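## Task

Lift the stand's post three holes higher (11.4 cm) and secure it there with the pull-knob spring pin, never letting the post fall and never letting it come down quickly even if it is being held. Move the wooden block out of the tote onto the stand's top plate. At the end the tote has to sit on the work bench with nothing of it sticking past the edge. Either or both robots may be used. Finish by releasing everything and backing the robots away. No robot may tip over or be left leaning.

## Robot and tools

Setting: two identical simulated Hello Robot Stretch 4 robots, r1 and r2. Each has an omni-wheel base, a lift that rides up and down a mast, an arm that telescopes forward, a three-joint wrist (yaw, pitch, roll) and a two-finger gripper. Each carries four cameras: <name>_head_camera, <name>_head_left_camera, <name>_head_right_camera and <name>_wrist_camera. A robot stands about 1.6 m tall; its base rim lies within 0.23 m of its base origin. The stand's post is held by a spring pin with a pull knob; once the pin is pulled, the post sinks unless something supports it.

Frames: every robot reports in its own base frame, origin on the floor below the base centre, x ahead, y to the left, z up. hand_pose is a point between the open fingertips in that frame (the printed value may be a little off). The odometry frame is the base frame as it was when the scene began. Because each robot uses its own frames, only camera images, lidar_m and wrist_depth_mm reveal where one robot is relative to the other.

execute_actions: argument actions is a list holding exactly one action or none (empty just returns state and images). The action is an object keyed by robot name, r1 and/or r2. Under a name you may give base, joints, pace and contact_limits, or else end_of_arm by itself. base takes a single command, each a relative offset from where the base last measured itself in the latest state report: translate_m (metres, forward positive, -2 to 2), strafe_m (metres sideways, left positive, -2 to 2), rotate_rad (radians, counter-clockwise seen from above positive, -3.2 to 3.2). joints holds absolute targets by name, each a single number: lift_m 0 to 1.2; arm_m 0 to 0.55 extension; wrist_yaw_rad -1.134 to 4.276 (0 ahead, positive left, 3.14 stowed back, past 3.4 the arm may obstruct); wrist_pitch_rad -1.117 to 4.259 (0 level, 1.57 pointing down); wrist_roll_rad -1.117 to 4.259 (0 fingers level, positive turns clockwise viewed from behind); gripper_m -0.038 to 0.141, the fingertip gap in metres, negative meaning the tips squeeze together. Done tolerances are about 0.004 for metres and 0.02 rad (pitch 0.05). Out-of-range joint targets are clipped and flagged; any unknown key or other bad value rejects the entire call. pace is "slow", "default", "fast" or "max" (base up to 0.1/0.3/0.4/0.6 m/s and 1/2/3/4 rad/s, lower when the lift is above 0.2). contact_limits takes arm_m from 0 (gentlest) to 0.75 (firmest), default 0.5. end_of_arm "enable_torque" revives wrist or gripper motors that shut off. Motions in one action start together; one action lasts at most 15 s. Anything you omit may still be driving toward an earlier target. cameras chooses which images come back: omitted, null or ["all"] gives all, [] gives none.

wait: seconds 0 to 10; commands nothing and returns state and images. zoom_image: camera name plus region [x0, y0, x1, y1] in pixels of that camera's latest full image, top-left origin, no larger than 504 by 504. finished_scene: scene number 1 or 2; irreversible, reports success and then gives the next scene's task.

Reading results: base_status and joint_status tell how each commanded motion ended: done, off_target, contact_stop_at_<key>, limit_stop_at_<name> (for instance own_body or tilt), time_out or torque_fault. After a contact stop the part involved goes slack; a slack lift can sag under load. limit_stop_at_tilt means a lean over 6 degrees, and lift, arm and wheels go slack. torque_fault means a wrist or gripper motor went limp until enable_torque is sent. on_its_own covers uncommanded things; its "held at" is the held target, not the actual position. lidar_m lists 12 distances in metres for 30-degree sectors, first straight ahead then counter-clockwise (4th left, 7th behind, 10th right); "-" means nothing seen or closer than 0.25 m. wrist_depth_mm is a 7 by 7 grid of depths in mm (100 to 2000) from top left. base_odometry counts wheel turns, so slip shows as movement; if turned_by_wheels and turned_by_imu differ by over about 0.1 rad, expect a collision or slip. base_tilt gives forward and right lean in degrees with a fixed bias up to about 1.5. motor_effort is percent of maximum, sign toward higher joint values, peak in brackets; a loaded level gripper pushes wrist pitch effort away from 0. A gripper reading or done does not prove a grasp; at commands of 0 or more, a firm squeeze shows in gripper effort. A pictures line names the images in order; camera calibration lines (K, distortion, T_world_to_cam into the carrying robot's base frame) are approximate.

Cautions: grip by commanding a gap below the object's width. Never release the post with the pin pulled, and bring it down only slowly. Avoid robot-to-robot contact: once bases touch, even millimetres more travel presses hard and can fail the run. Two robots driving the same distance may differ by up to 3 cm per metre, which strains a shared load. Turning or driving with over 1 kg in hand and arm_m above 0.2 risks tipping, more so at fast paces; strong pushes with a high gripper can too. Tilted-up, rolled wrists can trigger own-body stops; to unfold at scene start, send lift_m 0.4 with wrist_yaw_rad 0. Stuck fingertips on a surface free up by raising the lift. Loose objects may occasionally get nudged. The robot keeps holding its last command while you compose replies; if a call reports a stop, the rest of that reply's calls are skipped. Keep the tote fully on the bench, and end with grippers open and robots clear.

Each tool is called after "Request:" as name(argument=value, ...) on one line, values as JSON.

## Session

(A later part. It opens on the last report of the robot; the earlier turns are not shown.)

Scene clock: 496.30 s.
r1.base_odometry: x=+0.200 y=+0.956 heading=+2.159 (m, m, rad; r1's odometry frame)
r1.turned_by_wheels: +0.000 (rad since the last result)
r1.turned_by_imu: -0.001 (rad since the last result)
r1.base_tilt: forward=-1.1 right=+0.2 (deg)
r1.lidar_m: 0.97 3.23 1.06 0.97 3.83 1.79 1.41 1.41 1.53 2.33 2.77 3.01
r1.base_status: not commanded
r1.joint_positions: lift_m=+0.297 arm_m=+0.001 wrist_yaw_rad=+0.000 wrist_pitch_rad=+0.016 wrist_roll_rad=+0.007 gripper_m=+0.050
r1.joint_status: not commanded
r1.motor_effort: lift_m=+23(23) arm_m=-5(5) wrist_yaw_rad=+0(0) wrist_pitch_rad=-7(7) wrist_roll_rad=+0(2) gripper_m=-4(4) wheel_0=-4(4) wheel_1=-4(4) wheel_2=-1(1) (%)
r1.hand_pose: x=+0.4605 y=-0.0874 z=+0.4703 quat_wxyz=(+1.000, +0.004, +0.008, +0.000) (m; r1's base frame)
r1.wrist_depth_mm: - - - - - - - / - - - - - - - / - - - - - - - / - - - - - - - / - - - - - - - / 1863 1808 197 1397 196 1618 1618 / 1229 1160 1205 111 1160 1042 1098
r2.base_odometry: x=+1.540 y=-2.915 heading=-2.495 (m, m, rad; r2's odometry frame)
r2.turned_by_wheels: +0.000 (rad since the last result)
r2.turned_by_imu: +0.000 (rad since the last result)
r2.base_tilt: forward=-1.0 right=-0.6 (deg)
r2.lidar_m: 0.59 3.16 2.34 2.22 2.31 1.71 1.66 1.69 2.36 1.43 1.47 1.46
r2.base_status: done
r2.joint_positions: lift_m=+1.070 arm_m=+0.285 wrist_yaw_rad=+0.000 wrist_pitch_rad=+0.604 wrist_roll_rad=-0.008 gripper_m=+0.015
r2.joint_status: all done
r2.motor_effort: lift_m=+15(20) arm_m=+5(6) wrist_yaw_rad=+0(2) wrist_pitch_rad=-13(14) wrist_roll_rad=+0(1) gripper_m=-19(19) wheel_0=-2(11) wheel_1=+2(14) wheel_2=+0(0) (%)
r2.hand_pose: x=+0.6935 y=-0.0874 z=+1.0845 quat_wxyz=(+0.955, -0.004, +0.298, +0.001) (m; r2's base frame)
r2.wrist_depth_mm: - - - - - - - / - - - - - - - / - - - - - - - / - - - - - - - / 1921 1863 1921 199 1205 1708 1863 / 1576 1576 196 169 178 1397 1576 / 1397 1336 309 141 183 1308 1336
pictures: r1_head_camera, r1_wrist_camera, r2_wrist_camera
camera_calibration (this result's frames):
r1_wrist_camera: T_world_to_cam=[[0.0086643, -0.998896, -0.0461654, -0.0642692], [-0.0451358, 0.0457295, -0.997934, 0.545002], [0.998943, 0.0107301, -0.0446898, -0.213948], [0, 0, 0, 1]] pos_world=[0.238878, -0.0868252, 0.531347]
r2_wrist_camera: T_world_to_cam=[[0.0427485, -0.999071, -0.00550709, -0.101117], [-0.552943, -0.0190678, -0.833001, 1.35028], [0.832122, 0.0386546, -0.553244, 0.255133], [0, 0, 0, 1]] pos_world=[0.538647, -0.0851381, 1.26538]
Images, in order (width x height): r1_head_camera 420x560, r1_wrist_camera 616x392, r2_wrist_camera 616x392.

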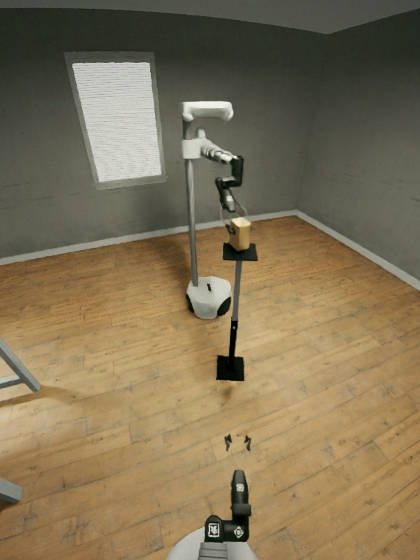

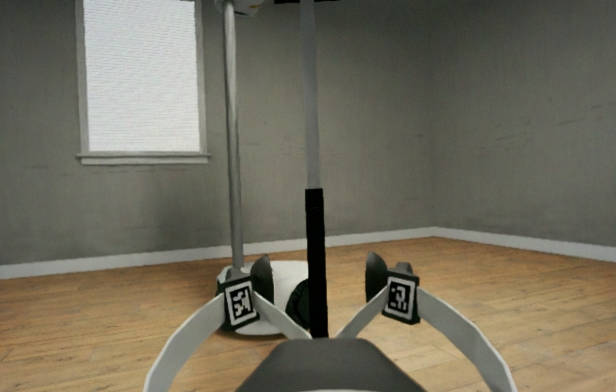

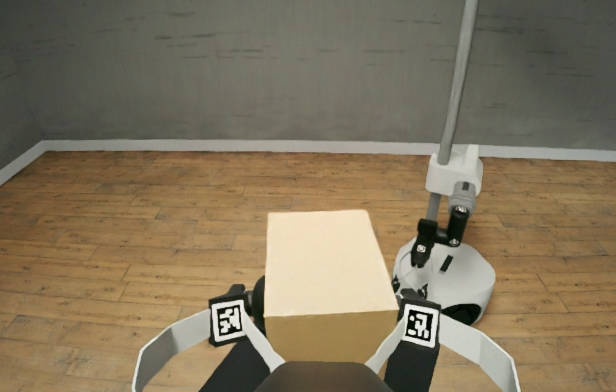

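Request:
execute_actions(actions=[{"r2": {"joints": {"lift_m": 1.046}, "pace": "slow"}}], cameras=["r1_head_camera"])

Request:
zoom_image(camera="r1_head_camera", region=[205, 195, 275, 275])

Scene clock: 500.83 s.
r1.base_odometry: x=+0.200 y=+0.956 heading=+2.159 (m, m, rad; r1's odometry frame)
r1.turned_by_wheels: +0.000 (rad since the last result)
r1.turned_by_imu: -0.001 (rad since the last result)
r1.base_tilt: forward=-1.2 right=+0.3 (deg)
r1.lidar_m: 1.00 3.25 1.03 0.96 3.83 1.83 1.42 1.41 1.55 2.34 2.78 3.03
r1.base_status: not commanded
r1.joint_positions: lift_m=+0.297 arm_m=+0.001 wrist_yaw_rad=+0.000 wrist_pitch_rad=+0.016 wrist_roll_rad=+0.007 gripper_m=+0.050
r1.joint_status: not commanded
r1.motor_effort: lift_m=+23(23) arm_m=-5(5) wrist_yaw_rad=-1(0) wrist_pitch_rad=-6(6) wrist_roll_rad=-2(2) gripper_m=-4(5) wheel_0=-4(4) wheel_1=-4(4) wheel_2=+0(1) (%)
r1.hand_pose: x=+0.4605 y=-0.0874 z=+0.4703 quat_wxyz=(+1.000, +0.004, +0.008, +0.000) (m; r1's base frame)
r1.wrist_depth_mm: - - - - - - - / - - - - - - - / - - - - - - - / - - - - - - - / - - - - - - - / 1921 1808 196 1366 196 1661 1576 / 1229 1138 1160 111 1138 1042 1098
r2.base_odometry: x=+1.540 y=-2.915 heading=-2.495 (m, m, rad; r2's odometry frame)
r2.turned_by_wheels: +0.000 (rad since the last result)
r2.turned_by_imu: +0.000 (rad since the last result)
r2.base_tilt: forward=-1.1 right=-0.6 (deg)
r2.lidar_m: 0.60 3.16 2.31 2.22 2.31 1.75 1.63 1.69 2.35 1.42 1.46 1.46
r2.base_status: not commanded
r2.joint_positions: lift_m=+1.046 arm_m=+0.285 wrist_yaw_rad=+0.000 wrist_pitch_rad=+0.604 wrist_roll_rad=-0.008 gripper_m=+0.015
r2.joint_status: all done
r2.motor_effort: lift_m=+15(16) arm_m=+5(5) wrist_yaw_rad=-2(0) wrist_pitch_rad=-13(14) wrist_roll_rad=+2(1) gripper_m=-20(19) wheel_0=-2(2) wheel_1=+2(2) wheel_2=+0(0) (%)
r2.hand_pose: x=+0.6934 y=-0.0874 z=+1.0605 quat_wxyz=(+0.955, -0.004, +0.298, +0.001) (m; r2's base frame)
r2.wrist_depth_mm: - - - - - - - / - - - - - - - / - - - - - - - / - - - - - - - / 1808 1863 1808 198 1182 1708 1921 / 1499 1537 195 169 178 1430 1537 / 1308 1308 274 141 183 1281 1336
pictures: r1_head_camera
Images, in order (width x height): r1_head_camera 420x560.

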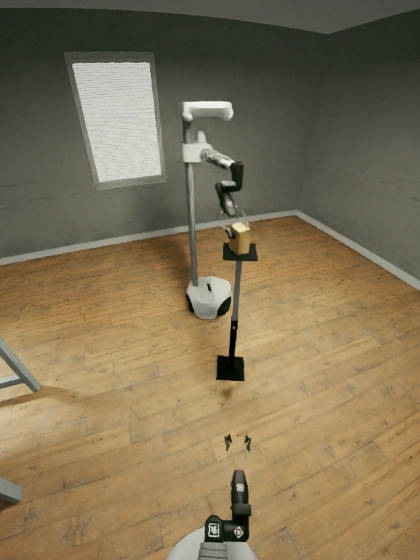

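Region (205, 195, 275, 275) of r1_head_camera's 420x560 image, scaled by 6.300, with more detail than that image has; it fills the left 441 columns of this view, and the rest is white.

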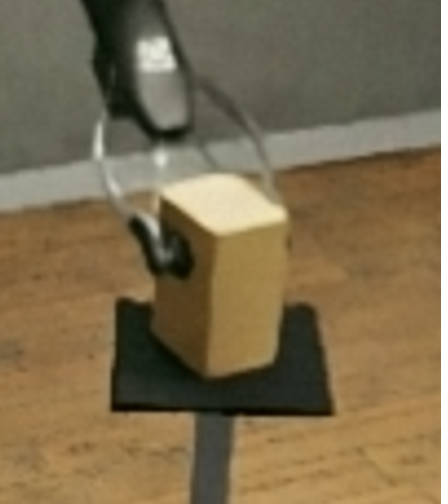

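Request:
execute_actions(actions=[{"r2": {"joints": {"lift_m": 1.039}, "pace": "slow"}}], cameras=[])

Scene clock: 503.63 s.
r1.base_odometry: x=+0.200 y=+0.956 heading=+2.159 (m, m, rad; r1's odometry frame)
r1.turned_by_wheels: +0.000 (rad since the last result)
r1.turned_by_imu: -0.001 (rad since the last result)
r1.base_tilt: forward=-1.2 right=+0.2 (deg)
r1.lidar_m: 0.97 3.26 1.03 0.95 3.86 1.80 1.41 1.39 1.53 2.28 2.78 3.03
r1.base_status: not commanded
r1.joint_positions: lift_m=+0.297 arm_m=+0.001 wrist_yaw_rad=+0.000 wrist_pitch_rad=+0.016 wrist_roll_rad=+0.007 gripper_m=+0.050
r1.joint_status: not commanded
r1.motor_effort: lift_m=+23(23) arm_m=-5(5) wrist_yaw_rad=+0(0) wrist_pitch_rad=-6(6) wrist_roll_rad=-3(1) gripper_m=-5(4) wheel_0=-3(3) wheel_1=-4(4) wheel_2=-1(1) (%)
r1.hand_pose: x=+0.4605 y=-0.0874 z=+0.4703 quat_wxyz=(+1.000, +0.004, +0.008, +0.000) (m; r1's base frame)
r1.wrist_depth_mm: - - - - - - - / - - - - - - - / - - - - - - - / - - - - - - - / - - - - - - - / 1921 1863 196 1366 196 1618 1576 / 1229 1138 1182 111 1160 1042 1118
r2.base_odometry: x=+1.540 y=-2.915 heading=-2.495 (m, m, rad; r2's odometry frame)
r2.turned_by_wheels: +0.000 (rad since the last result)
r2.turned_by_imu: +0.000 (rad since the last result)
r2.base_tilt: forward=-1.0 right=-0.6 (deg)
r2.lidar_m: 0.60 3.17 2.33 2.22 2.32 1.74 1.64 1.71 2.36 1.43 1.46 1.47
r2.base_status: not commanded
r2.joint_positions: lift_m=+1.040 arm_m=+0.285 wrist_yaw_rad=-0.001 wrist_pitch_rad=+0.598 wrist_roll_rad=-0.008 gripper_m=+0.015
r2.joint_status: all done
r2.motor_effort: lift_m=+11(14) arm_m=+5(5) wrist_yaw_rad=+1(1) wrist_pitch_rad=+6(14) wrist_roll_rad=+2(3) gripper_m=-19(18) wheel_0=-2(2) wheel_1=+2(2) wheel_2=+0(0) (%)
r2.hand_pose: x=+0.6944 y=-0.0875 z=+1.0554 quat_wxyz=(+0.956, -0.004, +0.295, +0.001) (m; r2's base frame)
r2.wrist_depth_mm: - - - - - - - / - - - - - - - / - - - - - - - / - - - - - - - / 1863 1863 1921 200 1160 1756 1863 / 1537 1576 194 169 177 1397 1576 / 1366 1308 272 140 186 1281 1366
pictures: none
No camera images: the call's "cameras" was empty. Leave "cameras" out to get every camera's image.

Request:
execute_actions(actions=[{"r2": {"joints": {"lift_m": 1.045, "gripper_m": 0.10}}}], cameras=["r2_wrist_camera"])

Request:
execute_actions(actions=[{"r2": {"base": {"translate_m": -0.25}, "joints": {"arm_m": 0.01}, "pace": "max"}}])

Scene clock: 507.53 s.
r1.base_odometry: x=+0.200 y=+0.956 heading=+2.159 (m, m, rad; r1's odometry frame)
r1.turned_by_wheels: +0.000 (rad since the last result)
r1.turned_by_imu: -0.001 (rad since the last result)
r1.base_tilt: forward=-1.2 right=+0.3 (deg)
r1.lidar_m: 1.00 3.28 1.02 0.95 3.81 1.82 1.44 1.41 1.53 2.29 2.76 3.01
r1.base_status: not commanded
r1.joint_positions: lift_m=+0.297 arm_m=+0.001 wrist_yaw_rad=+0.000 wrist_pitch_rad=+0.016 wrist_roll_rad=+0.007 gripper_m=+0.050
r1.joint_status: not commanded
r1.motor_effort: lift_m=+23(23) arm_m=-5(5) wrist_yaw_rad=+0(1) wrist_pitch_rad=-6(6) wrist_roll_rad=-3(4) gripper_m=-5(3) wheel_0=-4(4) wheel_1=-4(4) wheel_2=-1(1) (%)
r1.hand_pose: x=+0.4605 y=-0.0874 z=+0.4703 quat_wxyz=(+1.000, +0.004, +0.008, +0.000) (m; r1's base frame)
r1.wrist_depth_mm: - - - - - - - / - - - - - - - / - - - - - - - / - - - - - - - / - - - - - - - / 1863 1808 197 1366 196 1618 1576 / 1229 1138 1160 111 1138 1060 1098
r2.base_odometry: x=+1.540 y=-2.915 heading=-2.495 (m, m, rad; r2's odometry frame)
r2.turned_by_wheels: +0.000 (rad since the last result)
r2.turned_by_imu: +0.000 (rad since the last result)
r2.base_tilt: forward=-1.0 right=-0.7 (deg)
r2.lidar_m: 0.58 3.18 2.31 2.22 2.33 1.75 1.63 1.70 2.36 1.44 1.45 1.45
r2.base_status: not commanded
r2.joint_positions: lift_m=+1.045 arm_m=+0.285 wrist_yaw_rad=+0.000 wrist_pitch_rad=+0.602 wrist_roll_rad=-0.008 gripper_m=+0.100
r2.joint_status: all done
r2.motor_effort: lift_m=+20(24) arm_m=+5(5) wrist_yaw_rad=+1(3) wrist_pitch_rad=-5(7) wrist_roll_rad=+2(2) gripper_m=+0(16) wheel_0=-3(2) wheel_1=+2(2) wheel_2=+0(0) (%)
r2.hand_pose: x=+0.6939 y=-0.0875 z=+1.0597 quat_wxyz=(+0.955, -0.004, +0.296, +0.001) (m; r2's base frame)
r2.wrist_depth_mm: - - - - - - - / - - - - - - - / - - - - - - - / - - - - - - - / 1863 1863 1863 200 1182 1756 1863 / 1576 1537 216 178 188 1464 1537 / 1336 1366 282 139 264 1308 1397
pictures: r2_wrist_camera
camera_calibration (this result's frames):
r2_wrist_camera: T_world_to_cam=[[0.0422687, -0.999092, -0.00539334, -0.101177], [-0.550722, -0.0187947, -0.834477, 1.32991], [0.833618, 0.0382425, -0.551016, 0.237667], [0, 0, 0, 1]] pos_world=[0.538566, -0.085179, 1.24019]
Images, in order (width x height): r2_wrist_camera 616x392.

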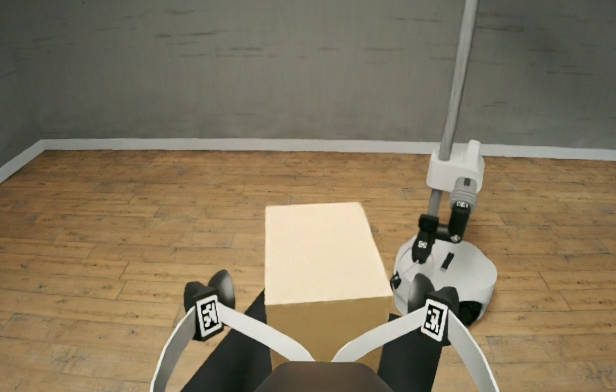

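Scene clock: 509.67 s.
r1.base_odometry: x=+0.200 y=+0.956 heading=+2.159 (m, m, rad; r1's odometry frame)
r1.turned_by_wheels: +0.000 (rad since the last result)
r1.turned_by_imu: +0.000 (rad since the last result)
r1.base_tilt: forward=-1.1 right=+0.3 (deg)
r1.lidar_m: 0.98 3.26 1.01 0.96 3.80 1.84 1.42 1.39 1.52 2.34 2.77 3.04
r1.base_status: not commanded
r1.joint_positions: lift_m=+0.297 arm_m=+0.001 wrist_yaw_rad=+0.000 wrist_pitch_rad=+0.016 wrist_roll_rad=+0.007 gripper_m=+0.050
r1.joint_status: not commanded
r1.motor_effort: lift_m=+23(23) arm_m=-5(5) wrist_yaw_rad=+1(1) wrist_pitch_rad=-6(6) wrist_roll_rad=-2(2) gripper_m=-3(2) wheel_0=-4(3) wheel_1=-4(4) wheel_2=-1(1) (%)
r1.hand_pose: x=+0.4605 y=-0.0874 z=+0.4703 quat_wxyz=(+1.000, +0.004, +0.008, +0.000) (m; r1's base frame)
r1.wrist_depth_mm: - - - - - - - / - - - - - - - / - - - - - - - / - - - - - - - / - - - - - - - / 1863 1863 196 1576 196 1618 1576 / 1229 1160 1182 111 1138 1060 1118
r2.base_odometry: x=+1.739 y=-2.765 heading=-2.495 (m, m, rad; r2's odometry frame)
r2.turned_by_wheels: +0.000 (rad since the last result)
r2.turned_by_imu: -0.001 (rad since the last result)
r2.base_tilt: forward=-1.1 right=-0.6 (deg)
r2.lidar_m: 0.83 3.17 2.31 2.22 2.02 1.46 1.37 1.44 2.01 2.43 1.54 1.79
r2.base_status: done
r2.joint_positions: lift_m=+1.045 arm_m=+0.011 wrist_yaw_rad=+0.000 wrist_pitch_rad=+0.602 wrist_roll_rad=-0.008 gripper_m=+0.100
r2.joint_status: all done
r2.motor_effort: lift_m=+20(20) arm_m=-5(7) wrist_yaw_rad=+0(3) wrist_pitch_rad=-6(7) wrist_roll_rad=+2(2) gripper_m=-1(0) wheel_0=-4(9) wheel_1=-5(8) wheel_2=+3(12) (%)
r2.hand_pose: x=+0.4195 y=-0.0875 z=+1.0596 quat_wxyz=(+0.955, -0.004, +0.297, +0.001) (m; r2's base frame)
r2.wrist_depth_mm: - - - - - - - / - - - - - - - / - - - - 1921 - - / - - - - 1983 - - / 1863 1863 1863 1983 1863 1863 1863 / 1499 1537 217 1537 1499 1499 1576 / 1336 1336 1336 139 1308 1308 1336
pictures: r1_head_camera, r1_head_left_camera, r1_head_right_camera, r1_wrist_camera, r2_head_camera, r2_head_left_camera, r2_head_right_camera, r2_wrist_camera
camera_calibration (this result's frames):
r1_wrist_camera: T_world_to_cam=[[0.00866439, -0.998896, -0.0461655, -0.0642692], [-0.0451359, 0.0457295, -0.997934, 0.545002], [0.998943, 0.0107302, -0.0446898, -0.213948], [0, 0, 0, 1]] pos_world=[0.238878, -0.0868252, 0.531347]
r2_wrist_camera: T_world_to_cam=[[0.0423042, -0.99909, -0.00541182, -0.0895655], [-0.551083, -0.0188155, -0.834238, 1.17861], [0.833377, 0.0382742, -0.551378, 0.466841], [0, 0, 0, 1]] pos_world=[0.264245, -0.0851759, 1.24016]
Images, in order (width x height): r1_head_camera 420x560, r1_head_left_camera 420x672, r1_head_right_camera 420x672, r1_wrist_camera 616x392, r2_head_camera 420x560, r2_head_left_camera 420x672, r2_head_right_camera 420x672, r2_wrist_camera 616x392.

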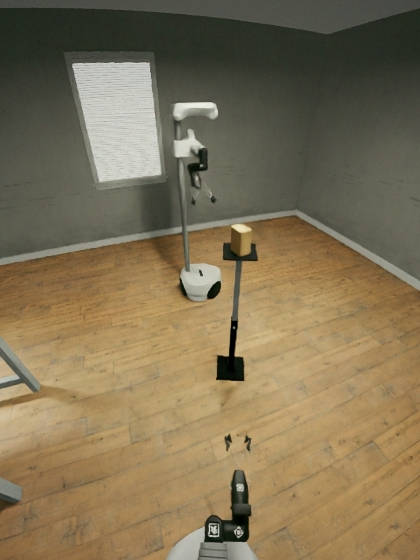

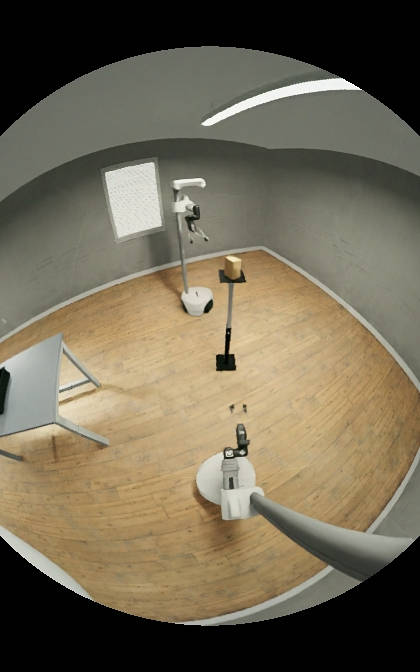

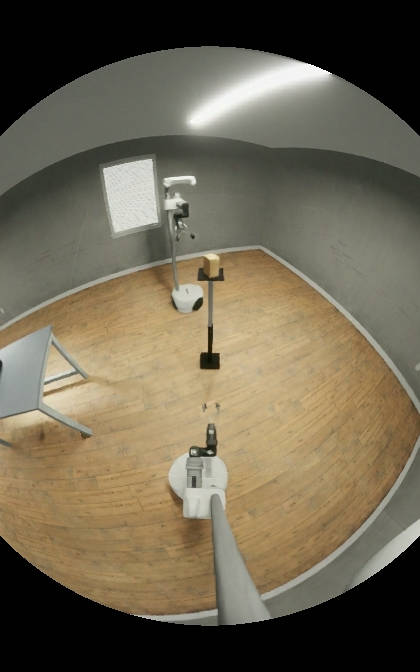

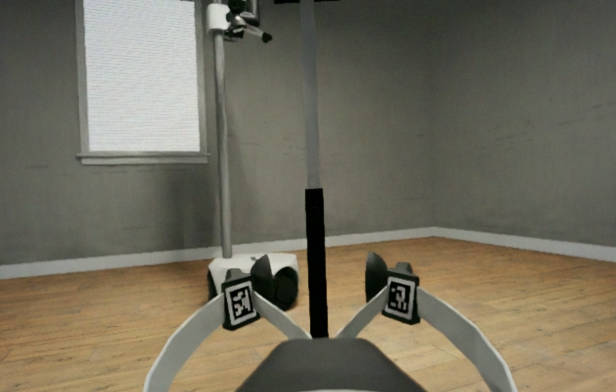

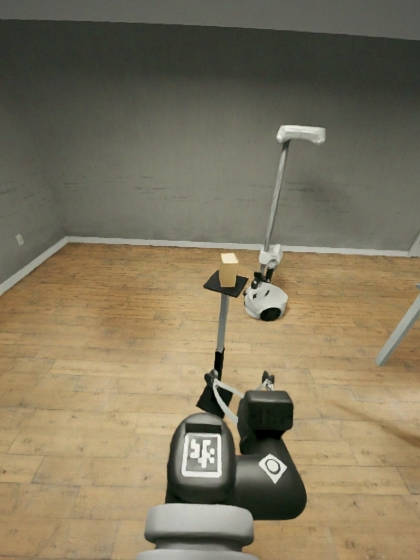

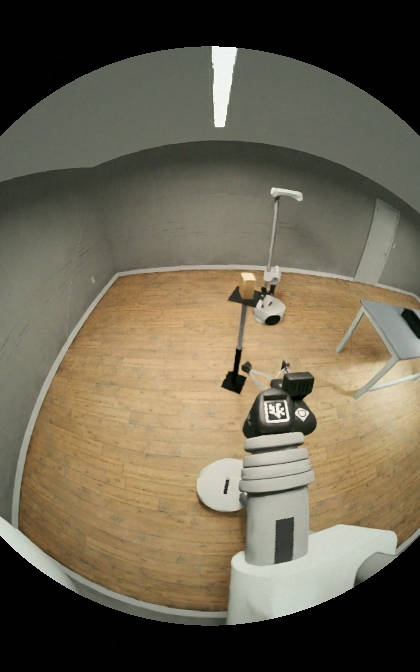

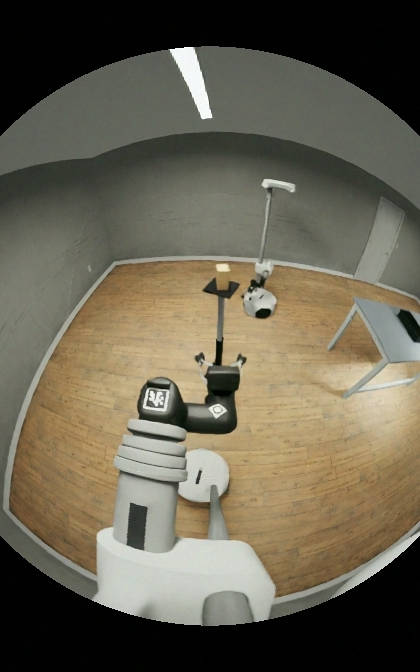

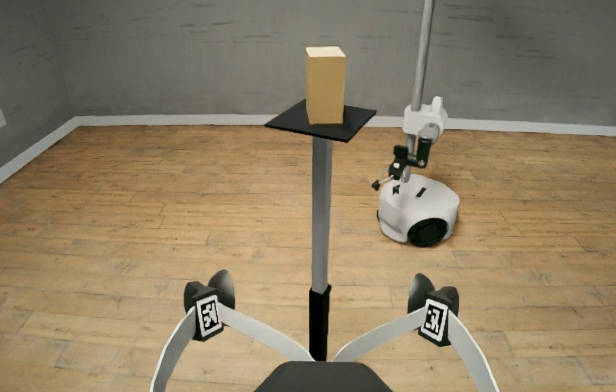

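Request:
finished_scene(scene=1)

The scene is finished: the task was done.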